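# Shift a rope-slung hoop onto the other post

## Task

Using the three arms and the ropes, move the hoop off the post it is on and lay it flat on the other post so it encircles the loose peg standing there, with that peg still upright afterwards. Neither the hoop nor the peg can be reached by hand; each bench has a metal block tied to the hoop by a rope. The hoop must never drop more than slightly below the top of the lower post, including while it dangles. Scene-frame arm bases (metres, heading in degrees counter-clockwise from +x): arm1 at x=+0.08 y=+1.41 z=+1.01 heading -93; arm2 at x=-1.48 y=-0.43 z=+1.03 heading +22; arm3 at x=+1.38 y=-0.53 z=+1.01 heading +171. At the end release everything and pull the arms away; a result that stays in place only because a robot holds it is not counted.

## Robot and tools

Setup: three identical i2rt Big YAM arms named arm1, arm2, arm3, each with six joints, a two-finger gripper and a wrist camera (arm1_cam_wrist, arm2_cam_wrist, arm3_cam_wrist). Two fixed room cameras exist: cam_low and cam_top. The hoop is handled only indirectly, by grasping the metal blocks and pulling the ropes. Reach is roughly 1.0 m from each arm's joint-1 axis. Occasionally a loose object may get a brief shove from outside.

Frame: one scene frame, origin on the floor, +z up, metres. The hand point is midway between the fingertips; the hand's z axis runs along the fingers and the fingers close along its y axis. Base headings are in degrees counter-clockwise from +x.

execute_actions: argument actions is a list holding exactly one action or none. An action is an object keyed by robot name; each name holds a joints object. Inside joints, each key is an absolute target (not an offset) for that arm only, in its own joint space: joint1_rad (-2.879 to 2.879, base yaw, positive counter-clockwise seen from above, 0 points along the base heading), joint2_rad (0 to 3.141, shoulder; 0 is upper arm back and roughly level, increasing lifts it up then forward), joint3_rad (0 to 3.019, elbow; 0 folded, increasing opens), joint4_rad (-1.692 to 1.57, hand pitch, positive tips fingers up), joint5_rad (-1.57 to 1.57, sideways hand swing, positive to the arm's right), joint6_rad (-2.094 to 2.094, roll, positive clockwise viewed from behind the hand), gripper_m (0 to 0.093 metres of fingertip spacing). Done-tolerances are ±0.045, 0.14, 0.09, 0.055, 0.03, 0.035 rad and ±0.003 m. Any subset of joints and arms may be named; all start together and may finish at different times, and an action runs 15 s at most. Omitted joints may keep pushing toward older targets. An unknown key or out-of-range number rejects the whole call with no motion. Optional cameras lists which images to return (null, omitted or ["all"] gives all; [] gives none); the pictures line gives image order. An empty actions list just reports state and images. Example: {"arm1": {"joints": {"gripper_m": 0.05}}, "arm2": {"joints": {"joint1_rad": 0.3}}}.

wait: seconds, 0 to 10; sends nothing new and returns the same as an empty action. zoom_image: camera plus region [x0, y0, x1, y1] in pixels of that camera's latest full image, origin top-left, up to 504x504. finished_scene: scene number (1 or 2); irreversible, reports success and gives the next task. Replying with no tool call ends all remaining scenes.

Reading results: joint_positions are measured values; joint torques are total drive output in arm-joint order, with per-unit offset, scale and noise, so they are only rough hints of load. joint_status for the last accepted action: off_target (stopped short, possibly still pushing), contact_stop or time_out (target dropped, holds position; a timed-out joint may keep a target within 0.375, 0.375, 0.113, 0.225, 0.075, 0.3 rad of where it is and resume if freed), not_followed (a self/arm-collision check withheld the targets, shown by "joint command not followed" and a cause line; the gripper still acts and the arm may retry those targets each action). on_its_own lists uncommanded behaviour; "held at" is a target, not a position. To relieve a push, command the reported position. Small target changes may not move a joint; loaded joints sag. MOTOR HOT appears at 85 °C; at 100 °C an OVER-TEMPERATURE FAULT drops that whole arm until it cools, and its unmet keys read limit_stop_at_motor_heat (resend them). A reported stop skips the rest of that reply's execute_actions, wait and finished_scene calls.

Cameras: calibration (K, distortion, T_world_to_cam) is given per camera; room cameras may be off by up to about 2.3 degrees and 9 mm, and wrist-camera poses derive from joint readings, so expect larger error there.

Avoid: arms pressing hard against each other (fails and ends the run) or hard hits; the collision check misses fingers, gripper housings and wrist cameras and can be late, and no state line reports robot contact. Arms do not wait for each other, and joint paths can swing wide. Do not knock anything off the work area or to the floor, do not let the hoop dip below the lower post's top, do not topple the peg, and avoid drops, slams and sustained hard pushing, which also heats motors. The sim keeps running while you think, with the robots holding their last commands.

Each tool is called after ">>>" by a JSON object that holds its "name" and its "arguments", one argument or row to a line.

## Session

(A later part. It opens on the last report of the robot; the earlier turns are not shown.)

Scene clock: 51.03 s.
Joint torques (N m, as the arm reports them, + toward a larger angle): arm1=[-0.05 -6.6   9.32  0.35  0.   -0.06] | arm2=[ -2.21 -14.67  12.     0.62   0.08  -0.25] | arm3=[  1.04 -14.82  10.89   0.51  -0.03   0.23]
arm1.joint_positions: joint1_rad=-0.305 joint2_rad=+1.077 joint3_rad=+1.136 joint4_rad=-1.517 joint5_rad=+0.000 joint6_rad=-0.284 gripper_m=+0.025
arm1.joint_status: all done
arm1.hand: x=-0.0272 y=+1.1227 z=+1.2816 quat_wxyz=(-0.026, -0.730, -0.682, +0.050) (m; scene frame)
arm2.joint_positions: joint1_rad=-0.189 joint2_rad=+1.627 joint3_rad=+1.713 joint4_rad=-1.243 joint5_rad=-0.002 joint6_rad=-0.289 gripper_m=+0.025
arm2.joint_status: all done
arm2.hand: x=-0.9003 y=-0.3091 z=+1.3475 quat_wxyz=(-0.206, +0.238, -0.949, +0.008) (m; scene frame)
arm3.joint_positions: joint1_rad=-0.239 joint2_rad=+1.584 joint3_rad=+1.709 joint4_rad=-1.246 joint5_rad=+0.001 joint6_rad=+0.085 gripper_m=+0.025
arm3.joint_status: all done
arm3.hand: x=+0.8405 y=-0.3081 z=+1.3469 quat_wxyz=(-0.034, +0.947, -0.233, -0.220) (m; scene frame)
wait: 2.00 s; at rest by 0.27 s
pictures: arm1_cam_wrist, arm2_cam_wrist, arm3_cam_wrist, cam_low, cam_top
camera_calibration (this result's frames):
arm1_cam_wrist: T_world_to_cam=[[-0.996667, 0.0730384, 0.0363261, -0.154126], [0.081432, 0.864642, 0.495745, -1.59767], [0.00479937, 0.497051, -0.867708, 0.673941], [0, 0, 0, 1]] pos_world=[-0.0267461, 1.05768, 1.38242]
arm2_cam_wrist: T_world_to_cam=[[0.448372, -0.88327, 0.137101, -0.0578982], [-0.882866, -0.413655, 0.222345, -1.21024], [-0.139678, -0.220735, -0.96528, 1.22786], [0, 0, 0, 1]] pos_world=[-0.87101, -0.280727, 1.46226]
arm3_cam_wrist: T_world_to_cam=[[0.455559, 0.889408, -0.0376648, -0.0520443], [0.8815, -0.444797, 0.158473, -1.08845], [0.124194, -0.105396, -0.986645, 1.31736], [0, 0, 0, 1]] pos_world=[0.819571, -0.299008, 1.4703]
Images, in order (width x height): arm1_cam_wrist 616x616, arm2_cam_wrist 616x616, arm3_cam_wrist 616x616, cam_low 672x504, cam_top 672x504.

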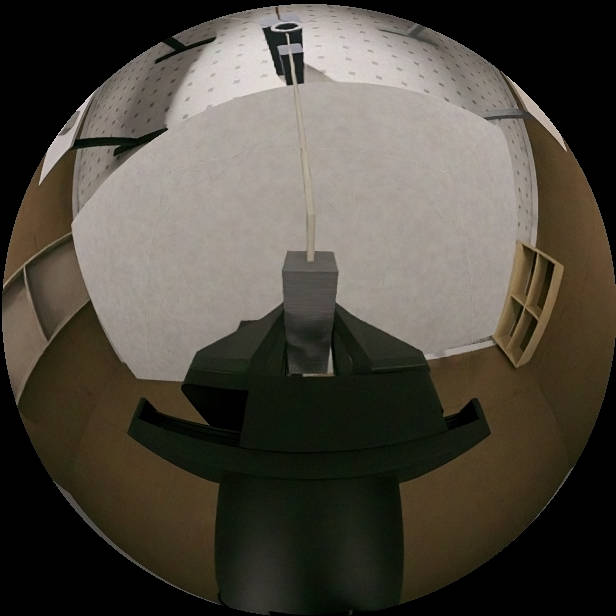

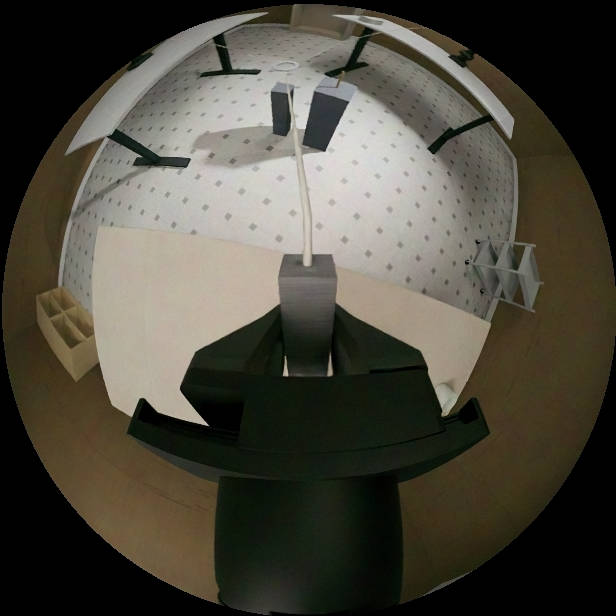

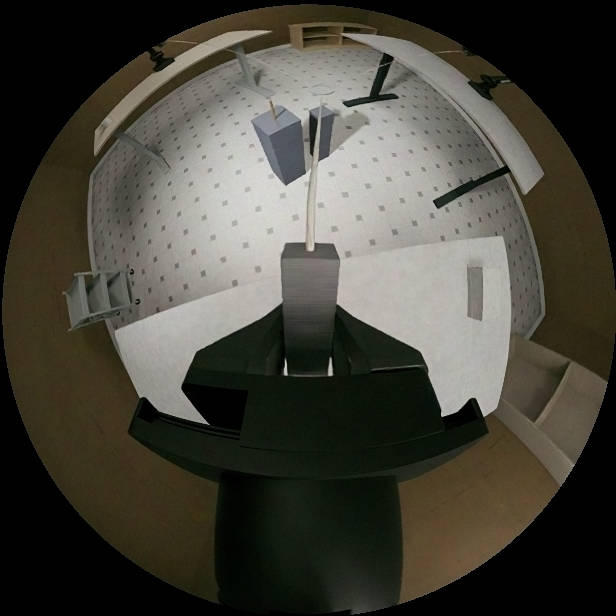

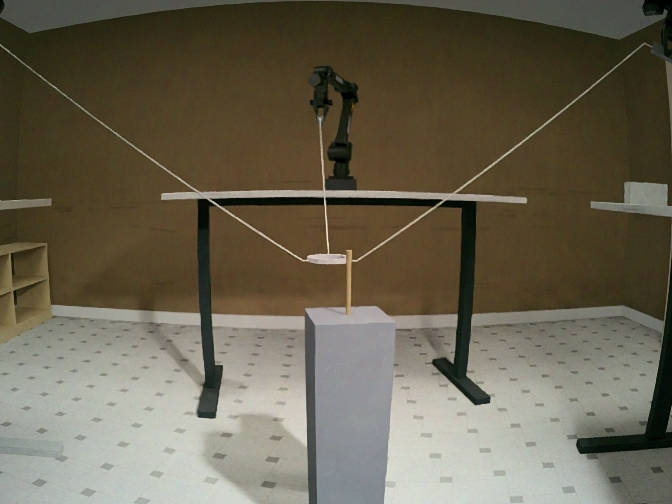

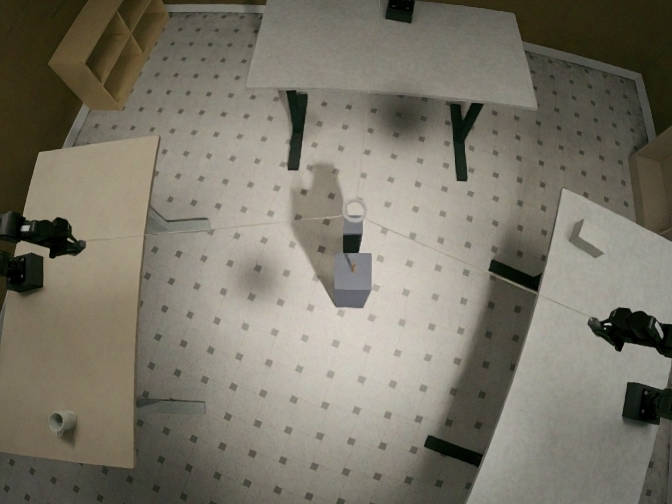

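>>> {"name": "execute_actions", "arguments": {
  "actions": [
    {"arm1":{"joints":{"joint1_rad":-0.18,"joint3_rad":1.28,"joint4_rad":-1.44,"joint6_rad":-0.2}},"arm2":{"joints":{"joint1_rad":-0.38,"joint2_rad":1.54,"joint4_rad":-1.31,"joint6_rad":-0.5}},"arm3":{"joints":{"joint1_rad":-0.07,"joint2_rad":1.37,"joint3_rad":1.61,"joint4_rad":-1.38,"joint6_rad":0.3}}}
  ],
  "cameras": []
}}

>>> {"name": "wait", "arguments": {
  "seconds": 2
}}

Scene clock: 59.67 s.
Joint torques (N m, as the arm reports them, + toward a larger angle): arm1=[-0.78 -7.53 12.59  1.69  0.01  0.28] | arm2=[ -2.01 -13.29  11.89   0.73  -0.05  -0.32] | arm3=[ -0.39 -10.63  10.14   0.49   0.06   0.22]
arm1.joint_positions: joint1_rad=-0.175 joint2_rad=+1.082 joint3_rad=+1.238 joint4_rad=-1.450 joint5_rad=+0.000 joint6_rad=-0.218 gripper_m=+0.025
arm1.joint_status: all done
arm1.hand: x=+0.0033 y=+1.0747 z=+1.3267 quat_wxyz=(-0.074, -0.702, -0.699, +0.117) (m; scene frame)
arm2.joint_positions: joint1_rad=-0.379 joint2_rad=+1.545 joint3_rad=+1.713 joint4_rad=-1.302 joint5_rad=+0.001 joint6_rad=-0.488 gripper_m=+0.025
arm2.joint_status: all done
arm2.hand: x=-0.9182 y=-0.4216 z=+1.3869 quat_wxyz=(-0.211, +0.242, -0.946, +0.052) (m; scene frame)
arm3.joint_positions: joint1_rad=-0.057 joint2_rad=+1.370 joint3_rad=+1.589 joint4_rad=-1.367 joint5_rad=-0.001 joint6_rad=+0.285 gripper_m=+0.025
arm3.joint_status: all done
arm3.hand: x=+0.9005 y=-0.4288 z=+1.3870 quat_wxyz=(+0.009, +0.947, -0.242, -0.211) (m; scene frame)
pictures: none
No camera images: the call's "cameras" was empty. Leave "cameras" out to get every camera's image.

Scene clock: 61.67 s.
Joint torques (N m, as the arm reports them, + toward a larger angle): arm1=[-0.75 -7.39 12.52  1.71  0.01  0.28] | arm2=[ -1.39 -13.48  11.84   0.63  -0.03  -0.26] | arm3=[ -0.48 -10.51  10.01   0.5    0.06   0.22]
arm1.joint_positions: joint1_rad=-0.175 joint2_rad=+1.082 joint3_rad=+1.238 joint4_rad=-1.450 joint5_rad=+0.000 joint6_rad=-0.218 gripper_m=+0.025
arm1.joint_status: all done
arm1.hand: x=+0.0033 y=+1.0747 z=+1.3267 quat_wxyz=(-0.074, -0.702, -0.699, +0.117) (m; scene frame)
arm2.joint_positions: joint1_rad=-0.379 joint2_rad=+1.545 joint3_rad=+1.713 joint4_rad=-1.302 joint5_rad=+0.001 joint6_rad=-0.488 gripper_m=+0.025
arm2.joint_status: all done
arm2.hand: x=-0.9182 y=-0.4216 z=+1.3869 quat_wxyz=(-0.211, +0.242, -0.946, +0.052) (m; scene frame)
arm3.joint_positions: joint1_rad=-0.057 joint2_rad=+1.370 joint3_rad=+1.589 joint4_rad=-1.367 joint5_rad=-0.001 joint6_rad=+0.286 gripper_m=+0.025
arm3.joint_status: all done
arm3.hand: x=+0.9005 y=-0.4288 z=+1.3870 quat_wxyz=(+0.009, +0.947, -0.242, -0.211) (m; scene frame)
wait: 2.00 s; at rest by 0.27 s
pictures: arm1_cam_wrist, arm2_cam_wrist, arm3_cam_wrist, cam_low, cam_top
camera_calibration (this result's frames):
arm1_cam_wrist: T_world_to_cam=[[-0.997864, 0.0161434, 0.0633058, -0.0964842], [0.0372566, 0.936597, 0.348422, -1.46274], [-0.0536673, 0.350036, -0.935197, 0.984436], [0, 0, 0, 1]] pos_world=[0.0110506, 1.02697, 1.4364]
arm2_cam_wrist: T_world_to_cam=[[0.434331, -0.872646, 0.223259, -0.282512], [-0.893772, -0.386718, 0.227203, -1.28671], [-0.11193, -0.298224, -0.94791, 1.20728], [0, 0, 0, 1]] pos_world=[-0.892187, -0.384085, 1.49981]
arm3_cam_wrist: T_world_to_cam=[[0.45466, 0.88278, -0.118255, 0.139188], [0.882218, -0.428119, 0.195971, -1.24681], [0.122372, -0.193427, -0.973453, 1.28235], [0, 0, 0, 1]] pos_world=[0.879753, -0.408616, 1.5091]
Images, in order (width x height): arm1_cam_wrist 616x616, arm2_cam_wrist 616x616, arm3_cam_wrist 616x616, cam_low 672x504, cam_top 672x504.

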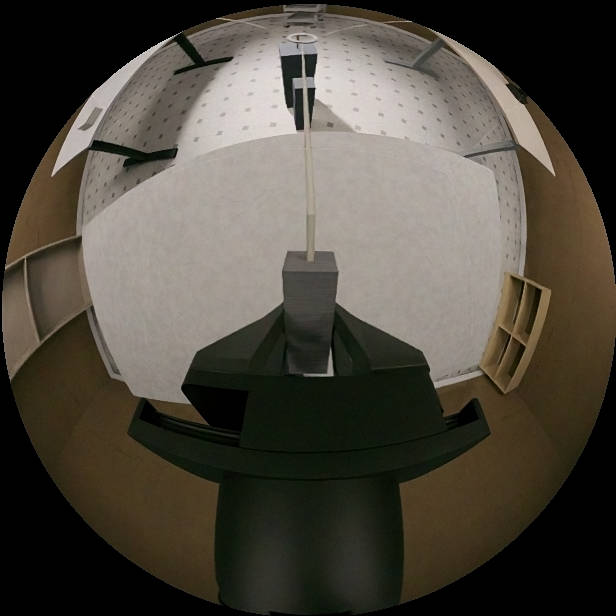

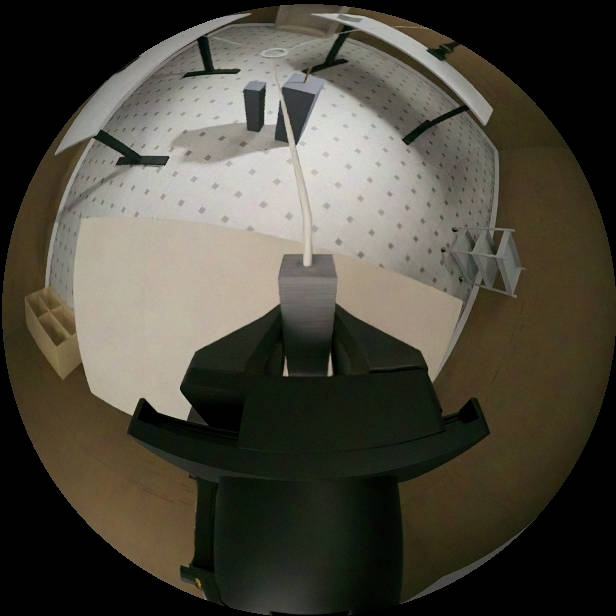

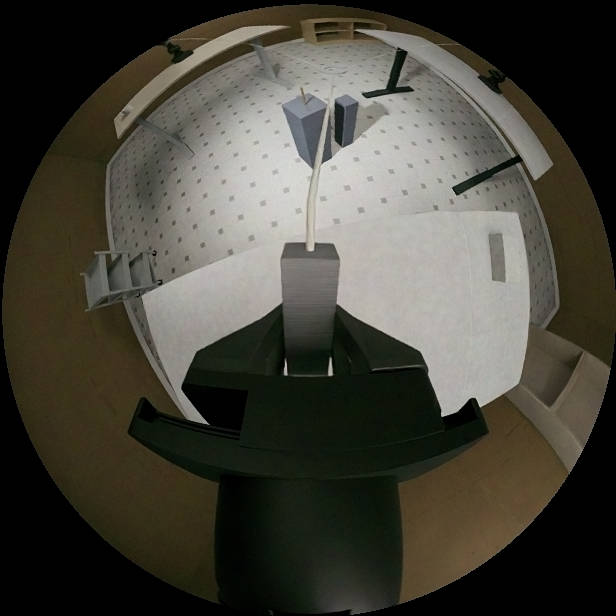

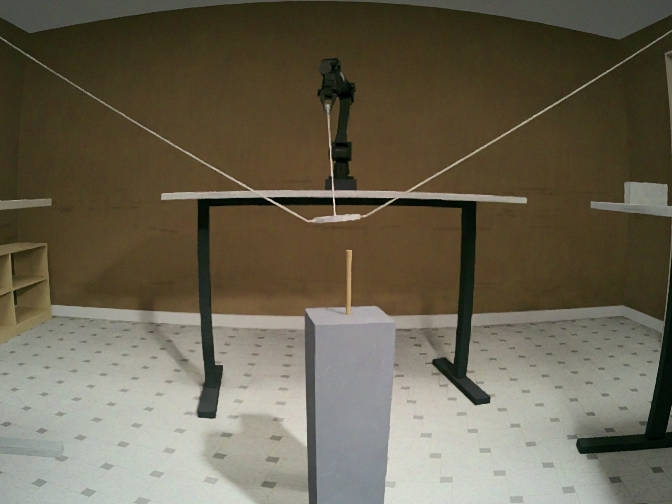

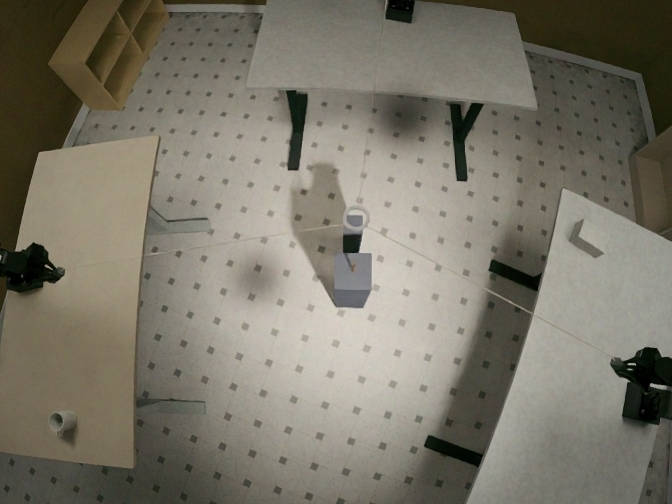

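>>> {"name": "execute_actions", "arguments": {
  "actions": [
    {"arm1":{"joints":{"joint1_rad":-0.11,"joint2_rad":1.23,"joint3_rad":1.41,"joint4_rad":-1.33}},"arm2":{"joints":{"joint1_rad":-0.53,"joint4_rad":-1.23,"joint6_rad":-0.65}},"arm3":{"joints":{"joint1_rad":0.13,"joint4_rad":-1.46,"joint6_rad":0.5}}}
  ],
  "cameras": []
}}

>>> {"name": "execute_actions", "arguments": {
  "actions": [
    {"arm1":{"joints":{"joint1_rad":-0.055,"joint2_rad":1.41,"joint3_rad":1.55,"joint4_rad":-1.19,"joint6_rad":-0.1}},"arm2":{"joints":{"joint1_rad":-0.675,"joint2_rad":1.58,"joint3_rad":1.81,"joint4_rad":-1.14,"joint6_rad":-0.8}},"arm3":{"joints":{"joint1_rad":0.315,"joint4_rad":-1.52,"joint6_rad":0.7}}}
  ],
  "cameras": []
}}

>>> {"name": "wait", "arguments": {
  "seconds": 3
}}

>>> {"name": "zoom_image", "arguments": {
  "camera": "cam_top",
  "region": [300, 220, 410, 310]
}}

Scene clock: 69.20 s.
Joint torques (N m, as the arm reports them, + toward a larger angle): arm1=[ -0.59 -11.68  13.21   1.79   0.01   0.28] | arm2=[ -1.4  -12.93  11.99   1.5    0.03  -0.24] | arm3=[ -0.1  -10.39   9.92   0.26   0.03   0.23]
arm1.joint_positions: joint1_rad=-0.108 joint2_rad=+1.243 joint3_rad=+1.361 joint4_rad=-1.339 joint5_rad=+0.000 joint6_rad=-0.217 gripper_m=+0.025
arm1.joint_status: all done
arm1.hand: x=+0.0140 y=+0.9920 z=+1.3321 quat_wxyz=(-0.098, -0.674, -0.718, +0.144) (m; scene frame)
arm2.joint_positions: joint1_rad=-0.530 joint2_rad=+1.545 joint3_rad=+1.713 joint4_rad=-1.244 joint5_rad=-0.001 joint6_rad=-0.639 gripper_m=+0.025
arm2.joint_status: all done
arm2.hand: x=-0.9110 y=-0.5073 z=+1.3933 quat_wxyz=(-0.227, +0.240, -0.939, +0.093) (m; scene frame)
arm3.joint_positions: joint1_rad=+0.139 joint2_rad=+1.370 joint3_rad=+1.589 joint4_rad=-1.445 joint5_rad=+0.000 joint6_rad=+0.485 gripper_m=+0.025
arm3.joint_status: all done
arm3.hand: x=+0.9073 y=-0.5237 z=+1.3799 quat_wxyz=(+0.040, +0.954, -0.245, -0.167) (m; scene frame)
pictures: none
No camera images: the call's "cameras" was empty. Leave "cameras" out to get every camera's image.

Scene clock: 70.37 s.
Joint torques (N m, as the arm reports them, + toward a larger angle): arm1=[ -0.58 -15.43  13.07   2.2    0.02   0.28] | arm2=[ -1.4  -14.91  15.74   1.66  -0.01  -0.25] | arm3=[ -0.22 -10.62   9.95   0.14   0.04   0.2 ]
arm1.joint_positions: joint1_rad=-0.053 joint2_rad=+1.425 joint3_rad=+1.505 joint4_rad=-1.203 joint5_rad=+0.000 joint6_rad=-0.118 gripper_m=+0.025
arm1.joint_status: all done
arm1.hand: x=+0.0280 y=+0.8959 z=+1.3313 quat_wxyz=(-0.139, -0.683, -0.696, +0.173) (m; scene frame)
arm2.joint_positions: joint1_rad=-0.674 joint2_rad=+1.587 joint3_rad=+1.735 joint4_rad=-1.155 joint5_rad=-0.002 joint6_rad=-0.789 gripper_m=+0.025
arm2.joint_status: all done
arm2.hand: x=-0.8978 y=-0.5970 z=+1.3921 quat_wxyz=(-0.240, +0.240, -0.930, +0.142) (m; scene frame)
arm3.joint_positions: joint1_rad=+0.323 joint2_rad=+1.370 joint3_rad=+1.589 joint4_rad=-1.505 joint5_rad=+0.000 joint6_rad=+0.685 gripper_m=+0.025
arm3.joint_status: all done
arm3.hand: x=+0.9273 y=-0.6068 z=+1.3754 quat_wxyz=(+0.059, +0.956, -0.255, -0.130) (m; scene frame)
pictures: none
No camera images: the call's "cameras" was empty. Leave "cameras" out to get every camera's image.

Scene clock: 73.37 s.
Joint torques (N m, as the arm reports them, + toward a larger angle): arm1=[ -0.53 -15.39  13.02   2.16   0.02   0.28] | arm2=[ -1.07 -14.57  16.     1.81   0.01  -0.19] | arm3=[ -0.12 -10.28   9.8    0.13   0.04   0.21]
arm1.joint_positions: joint1_rad=-0.053 joint2_rad=+1.425 joint3_rad=+1.505 joint4_rad=-1.203 joint5_rad=+0.000 joint6_rad=-0.118 gripper_m=+0.025
arm1.joint_status: all done
arm1.hand: x=+0.0280 y=+0.8959 z=+1.3313 quat_wxyz=(-0.139, -0.683, -0.695, +0.173) (m; scene frame)
arm2.joint_positions: joint1_rad=-0.674 joint2_rad=+1.587 joint3_rad=+1.735 joint4_rad=-1.155 joint5_rad=-0.002 joint6_rad=-0.789 gripper_m=+0.025
arm2.joint_status: all done
arm2.hand: x=-0.8978 y=-0.5970 z=+1.3921 quat_wxyz=(-0.240, +0.241, -0.930, +0.142) (m; scene frame)
arm3.joint_positions: joint1_rad=+0.323 joint2_rad=+1.370 joint3_rad=+1.589 joint4_rad=-1.505 joint5_rad=+0.000 joint6_rad=+0.686 gripper_m=+0.025
arm3.joint_status: all done
arm3.hand: x=+0.9273 y=-0.6068 z=+1.3754 quat_wxyz=(+0.059, +0.956, -0.255, -0.130) (m; scene frame)
wait: 3.00 s; at rest by 0.27 s
pictures: arm1_cam_wrist, arm2_cam_wrist, arm3_cam_wrist, cam_low, cam_top
camera_calibration (this result's frames):
arm1_cam_wrist: T_world_to_cam=[[-0.998527, -0.00143053, 0.0542473, -0.0414259], [0.00841978, 0.983462, 0.180917, -1.11595], [-0.053609, 0.181107, -0.982001, 1.2663], [0, 0, 0, 1]] pos_world=[0.0359162, 0.868103, 1.44765]
arm2_cam_wrist: T_world_to_cam=[[0.376, -0.835055, 0.401631, -0.723829], [-0.926296, -0.327278, 0.18672, -1.27484], [-0.0244762, -0.442236, -0.896565, 1.08322], [0, 0, 0, 1]] pos_world=[-0.882206, -0.542626, 1.49992]
arm3_cam_wrist: T_world_to_cam=[[0.472532, 0.862841, -0.179497, 0.33837], [0.845604, -0.386495, 0.368206, -1.5221], [0.248328, -0.325772, -0.912253, 0.952016], [0, 0, 0, 1]] pos_world=[0.890788, -0.570101, 1.48966]
Images, in order (width x height): arm1_cam_wrist 616x616, arm2_cam_wrist 616x616, arm3_cam_wrist 616x616, cam_low 672x504, cam_top 672x504.

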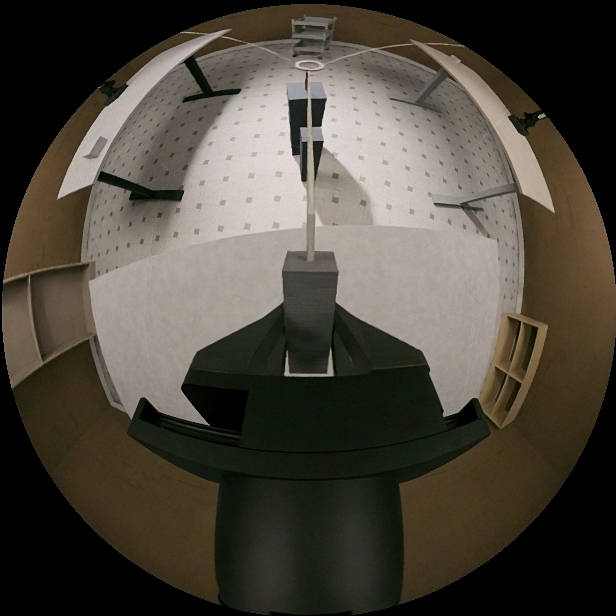

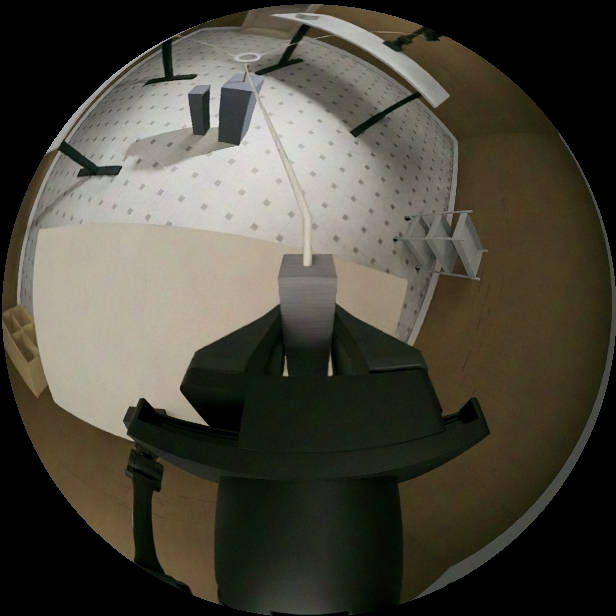

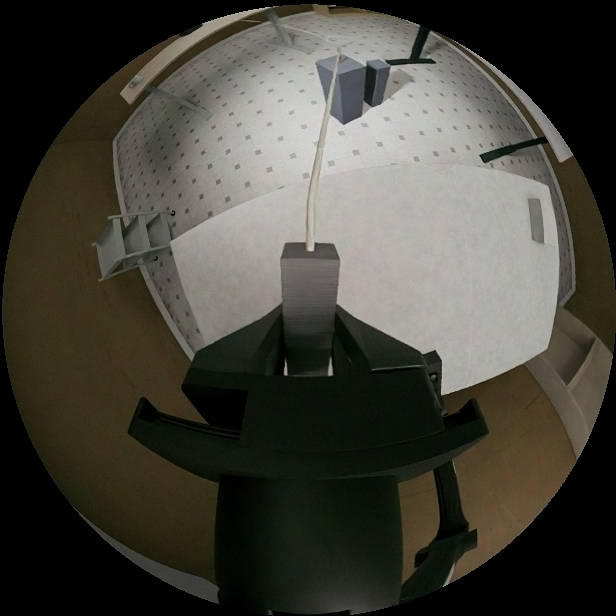

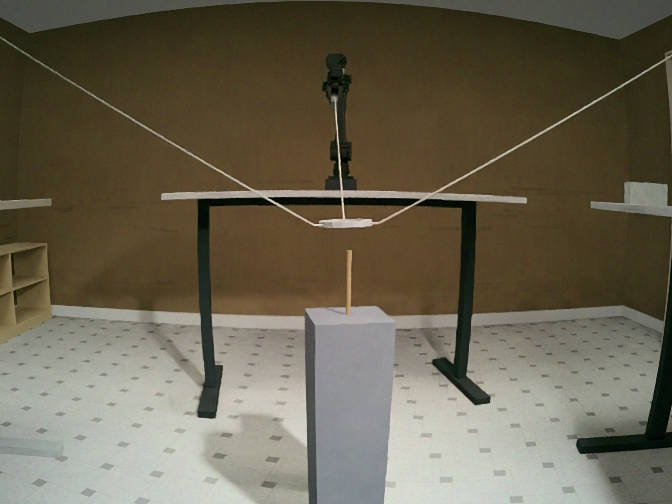

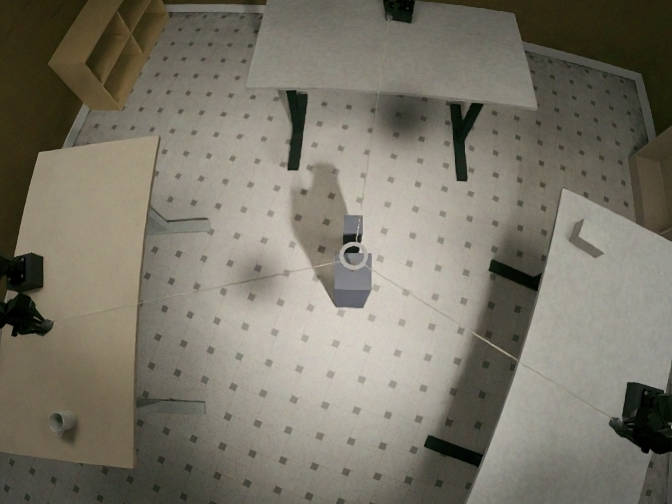

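Region (300, 220, 410, 310) of cam_top's 672x504 image, scaled by 4.582, with more detail than that image has; it fills the top 412 rows of this view, and the rest is white.

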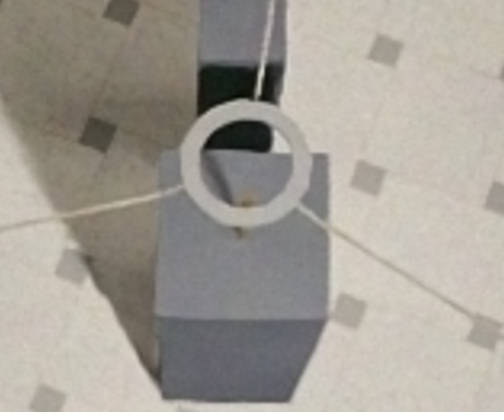

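>>> {"name": "execute_actions", "arguments": {
  "actions": [
    {"arm1":{"joints":{"joint2_rad":1.49,"joint4_rad":-1.16}},"arm2":{"joints":{"joint1_rad":-0.71,"joint2_rad":1.64,"joint3_rad":1.75}},"arm3":{"joints":{"joint1_rad":0.37,"joint3_rad":1.535}}}
  ],
  "cameras": []
}}

>>> {"name": "wait", "arguments": {
  "seconds": 3
}}

>>> {"name": "zoom_image", "arguments": {
  "camera": "cam_top",
  "region": [300, 220, 410, 310]
}}

Scene clock: 78.27 s.
Joint torques (N m, as the arm reports them, + toward a larger angle): arm1=[ -0.6  -16.04  13.16   2.25   0.02   0.27] | arm2=[ -2.02 -15.95  10.95   1.47   0.01  -0.23] | arm3=[  1.31 -10.6    9.36   0.03   0.03   0.22]
arm1.joint_positions: joint1_rad=-0.053 joint2_rad=+1.499 joint3_rad=+1.505 joint4_rad=-1.177 joint5_rad=+0.000 joint6_rad=-0.118 gripper_m=+0.025
arm1.joint_status: all done
arm1.hand: x=+0.0261 y=+0.8770 z=+1.2961 quat_wxyz=(-0.124, -0.687, -0.699, +0.155) (m; scene frame)
arm2.joint_positions: joint1_rad=-0.703 joint2_rad=+1.653 joint3_rad=+1.735 joint4_rad=-1.155 joint5_rad=-0.002 joint6_rad=-0.789 gripper_m=+0.025
arm2.joint_status: all done
arm2.hand: x=-0.8897 y=-0.6175 z=+1.3532 quat_wxyz=(-0.211, +0.230, -0.941, +0.129) (m; scene frame)
arm3.joint_positions: joint1_rad=+0.356 joint2_rad=+1.373 joint3_rad=+1.522 joint4_rad=-1.506 joint5_rad=+0.001 joint6_rad=+0.686 gripper_m=+0.025
arm3.joint_status: all done
arm3.hand: x=+0.9406 y=-0.6195 z=+1.3443 quat_wxyz=(+0.046, +0.965, -0.240, -0.097) (m; scene frame)
pictures: none
No camera images: the call's "cameras" was empty. Leave "cameras" out to get every camera's image.

Scene clock: 81.27 s.
Joint torques (N m, as the arm reports them, + toward a larger angle): arm1=[ -0.54 -16.02  12.95   2.27   0.02   0.27] | arm2=[ -2.47 -16.    10.88   1.79   0.02  -0.27] | arm3=[  1.4  -10.6    9.3    0.03   0.03   0.21]
arm1.joint_positions: joint1_rad=-0.053 joint2_rad=+1.499 joint3_rad=+1.505 joint4_rad=-1.177 joint5_rad=+0.000 joint6_rad=-0.118 gripper_m=+0.025
arm1.joint_status: all done
arm1.hand: x=+0.0261 y=+0.8770 z=+1.2961 quat_wxyz=(-0.124, -0.687, -0.699, +0.155) (m; scene frame)
arm2.joint_positions: joint1_rad=-0.703 joint2_rad=+1.653 joint3_rad=+1.735 joint4_rad=-1.155 joint5_rad=-0.002 joint6_rad=-0.789 gripper_m=+0.025
arm2.joint_status: all done
arm2.hand: x=-0.8897 y=-0.6175 z=+1.3532 quat_wxyz=(-0.211, +0.230, -0.941, +0.129) (m; scene frame)
arm3.joint_positions: joint1_rad=+0.356 joint2_rad=+1.373 joint3_rad=+1.522 joint4_rad=-1.506 joint5_rad=+0.001 joint6_rad=+0.686 gripper_m=+0.025
arm3.joint_status: all done
arm3.hand: x=+0.9406 y=-0.6195 z=+1.3443 quat_wxyz=(+0.046, +0.965, -0.240, -0.097) (m; scene frame)
wait: 3.00 s; at rest by 0.27 s
pictures: arm1_cam_wrist, arm2_cam_wrist, arm3_cam_wrist, cam_low, cam_top
camera_calibration (this result's frames):
arm1_cam_wrist: T_world_to_cam=[[-0.998775, -0.00391599, 0.0493263, -0.0328679], [0.00743095, 0.973688, 0.227765, -1.14309], [-0.0489203, 0.227853, -0.972466, 1.18158], [0, 0, 0, 1]] pos_world=[0.0334696, 0.843657, 1.41102]
arm2_cam_wrist: T_world_to_cam=[[0.376142, -0.853014, 0.36178, -0.68546], [-0.921872, -0.305298, 0.238631, -1.31951], [-0.093105, -0.423274, -0.901205, 0.996398], [0, 0, 0, 1]] pos_world=[-0.865816, -0.5658, 1.46082]
arm3_cam_wrist: T_world_to_cam=[[0.45482, 0.880336, -0.134708, 0.304739], [0.829877, -0.364053, 0.422811, -1.57147], [0.323175, -0.304094, -0.89615, 0.837574], [0, 0, 0, 1]] pos_world=[0.894845, -0.585671, 1.45608]
Images, in order (width x height): arm1_cam_wrist 616x616, arm2_cam_wrist 616x616, arm3_cam_wrist 616x616, cam_low 672x504, cam_top 672x504.

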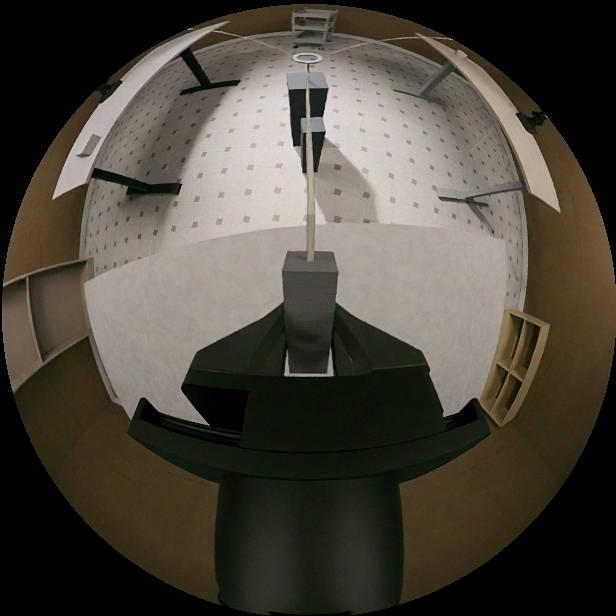

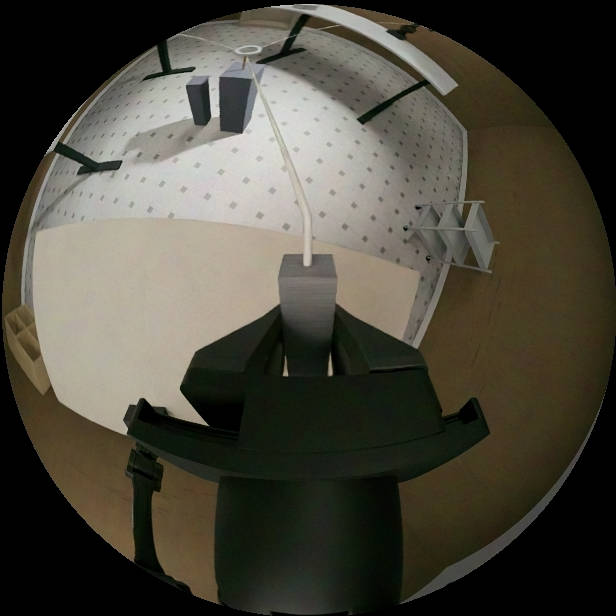

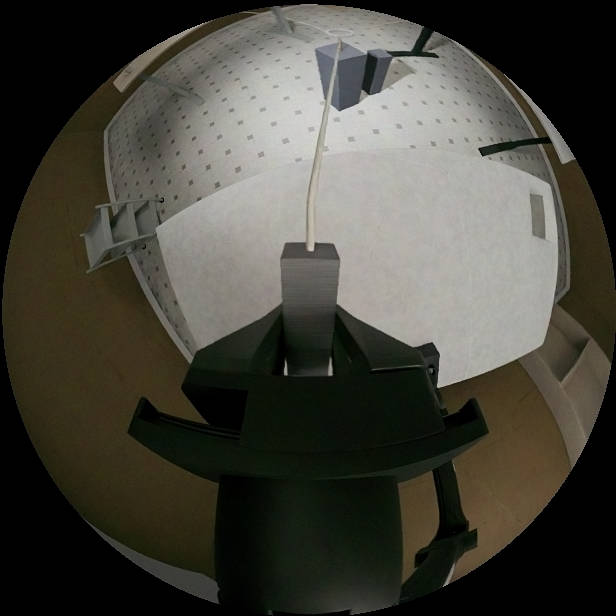

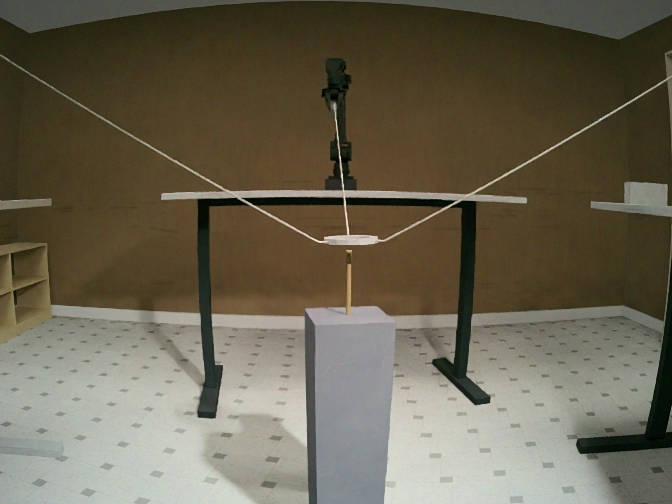

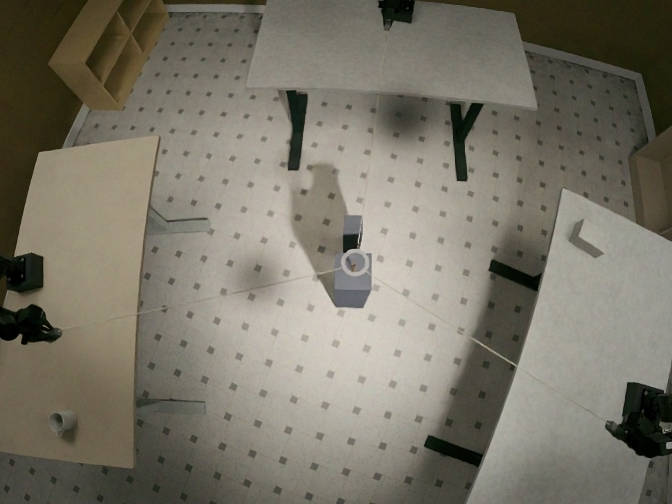

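Region (300, 220, 410, 310) of cam_top's 672x504 image, scaled by 4.582, with more detail than that image has; it fills the top 412 rows of this view, and the rest is white.

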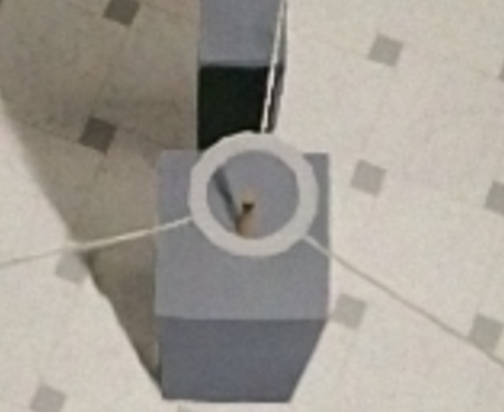

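>>> {"name": "execute_actions", "arguments": {
  "actions": [
    {"arm1":{"joints":{"joint2_rad":1.585,"joint3_rad":1.47}},"arm2":{"joints":{"joint2_rad":1.71,"joint3_rad":1.675}},"arm3":{"joints":{"joint2_rad":1.46,"joint3_rad":1.478}}}
  ],
  "cameras": []
}}

>>> {"name": "wait", "arguments": {
  "seconds": 2
}}

>>> {"name": "zoom_image", "arguments": {
  "camera": "cam_top",
  "region": [300, 220, 410, 310]
}}

Scene clock: 86.30 s.
Joint torques (N m, as the arm reports them, + toward a larger angle): arm1=[ -0.51 -17.77   9.88   1.8    0.01   0.27] | arm2=[ -2.82 -17.17   9.63   1.18   0.04  -0.21] | arm3=[  1.43 -13.68   9.37  -0.37   0.03   0.23]
arm1.joint_positions: joint1_rad=-0.053 joint2_rad=+1.599 joint3_rad=+1.460 joint4_rad=-1.173 joint5_rad=+0.000 joint6_rad=-0.118 gripper_m=+0.025
arm1.joint_status: all done
arm1.hand: x=+0.0260 y=+0.8758 z=+1.2235 quat_wxyz=(-0.081, -0.695, -0.707, +0.101) (m; scene frame)
arm2.joint_positions: joint1_rad=-0.703 joint2_rad=+1.728 joint3_rad=+1.675 joint4_rad=-1.151 joint5_rad=-0.002 joint6_rad=-0.789 gripper_m=+0.025
arm2.joint_status: all done
arm2.hand: x=-0.8905 y=-0.6173 z=+1.2791 quat_wxyz=(-0.156, +0.233, -0.955, +0.095) (m; scene frame)
arm3.joint_positions: joint1_rad=+0.356 joint2_rad=+1.478 joint3_rad=+1.461 joint4_rad=-1.506 joint5_rad=+0.001 joint6_rad=+0.686 gripper_m=+0.025
arm3.joint_status: all done
arm3.hand: x=+0.9365 y=-0.6204 z=+1.2745 quat_wxyz=(+0.010, +0.970, -0.241, -0.022) (m; scene frame)
pictures: none
No camera images: the call's "cameras" was empty. Leave "cameras" out to get every camera's image.

Scene clock: 88.30 s.
Joint torques (N m, as the arm reports them, + toward a larger angle): arm1=[ -0.6  -17.88   9.95   1.82   0.02   0.27] | arm2=[ -2.06 -16.52   9.55   1.38  -0.02  -0.23] | arm3=[  1.38 -13.51   9.38  -0.32   0.03   0.23]
arm1.joint_positions: joint1_rad=-0.053 joint2_rad=+1.599 joint3_rad=+1.460 joint4_rad=-1.173 joint5_rad=+0.000 joint6_rad=-0.118 gripper_m=+0.025
arm1.joint_status: all done
arm1.hand: x=+0.0260 y=+0.8758 z=+1.2235 quat_wxyz=(-0.081, -0.695, -0.707, +0.101) (m; scene frame)
arm2.joint_positions: joint1_rad=-0.703 joint2_rad=+1.728 joint3_rad=+1.675 joint4_rad=-1.151 joint5_rad=-0.002 joint6_rad=-0.789 gripper_m=+0.025
arm2.joint_status: all done
arm2.hand: x=-0.8905 y=-0.6173 z=+1.2791 quat_wxyz=(-0.156, +0.233, -0.955, +0.095) (m; scene frame)
arm3.joint_positions: joint1_rad=+0.356 joint2_rad=+1.478 joint3_rad=+1.461 joint4_rad=-1.506 joint5_rad=+0.001 joint6_rad=+0.686 gripper_m=+0.025
arm3.joint_status: all done
arm3.hand: x=+0.9365 y=-0.6204 z=+1.2745 quat_wxyz=(+0.010, +0.970, -0.241, -0.022) (m; scene frame)
wait: 2.00 s; at rest by 0.27 s
pictures: arm1_cam_wrist, arm2_cam_wrist, arm3_cam_wrist, cam_low, cam_top
camera_calibration (this result's frames):
arm1_cam_wrist: T_world_to_cam=[[-0.999366, -0.0098324, 0.0342166, -0.00572313], [0.00323249, 0.932075, 0.36225, -1.25337], [-0.0354543, 0.362131, -0.931453, 0.94321], [0, 0, 0, 1]] pos_world=[0.0317728, 0.826611, 1.33278]
arm2_cam_wrist: T_world_to_cam=[[0.416369, -0.865928, 0.277138, -0.522038], [-0.885471, -0.317029, 0.339754, -1.40663], [-0.206342, -0.386861, -0.898756, 0.848205], [0, 0, 0, 1]] pos_world=[-0.853152, -0.569853, 1.38491]
arm3_cam_wrist: T_world_to_cam=[[0.468169, 0.88311, -0.0305564, 0.154414], [0.751468, -0.379712, 0.539551, -1.62403], [0.46488, -0.275563, -0.841398, 0.591306], [0, 0, 0, 1]] pos_world=[0.873225, -0.590084, 1.37849]
Images, in order (width x height): arm1_cam_wrist 616x616, arm2_cam_wrist 616x616, arm3_cam_wrist 616x616, cam_low 672x504, cam_top 672x504.

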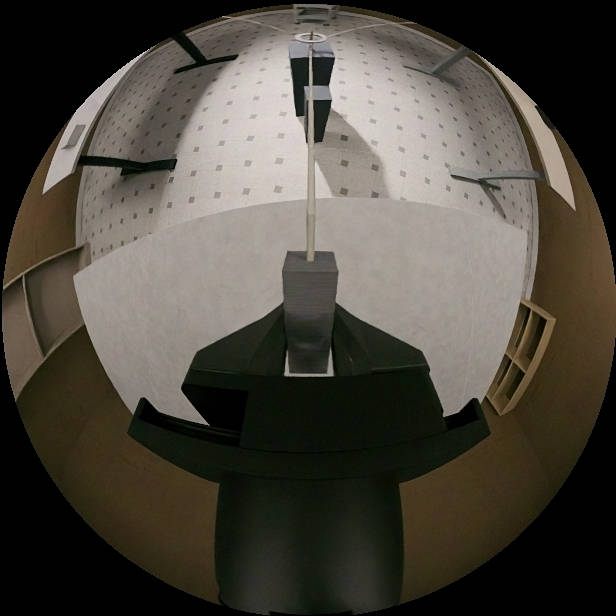

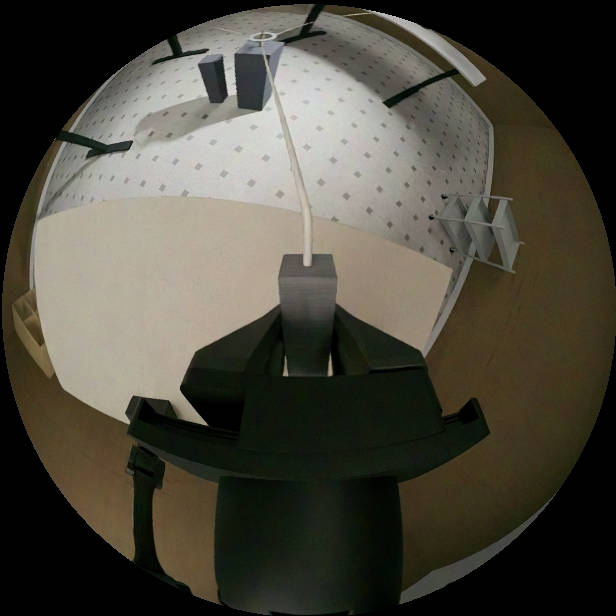

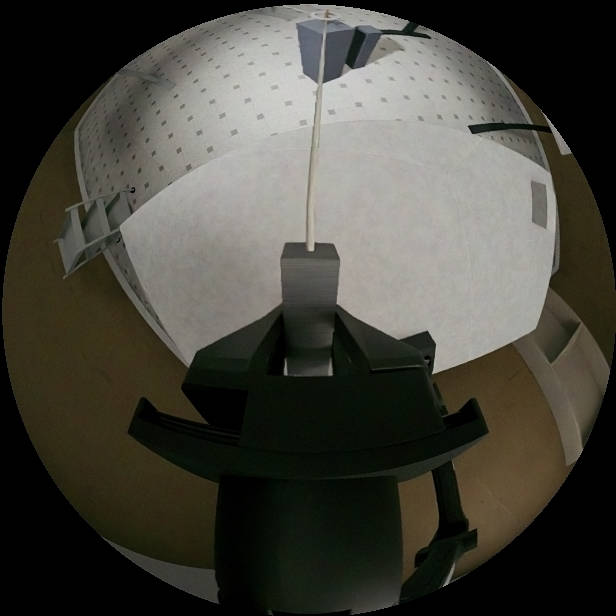

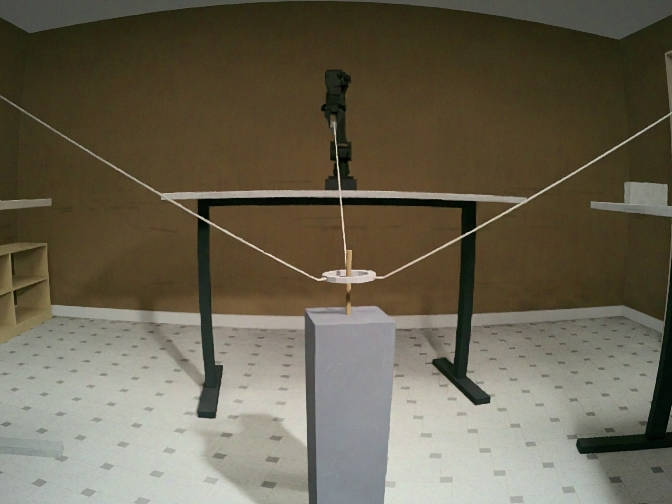

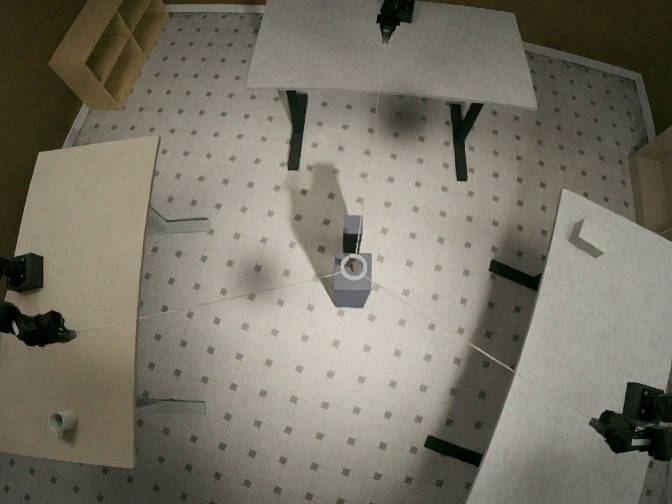

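Region (300, 220, 410, 310) of cam_top's 672x504 image, scaled by 4.582, with more detail than that image has; it fills the top 412 rows of this view, and the rest is white.

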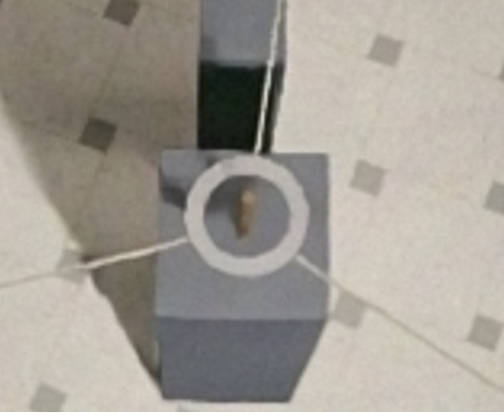

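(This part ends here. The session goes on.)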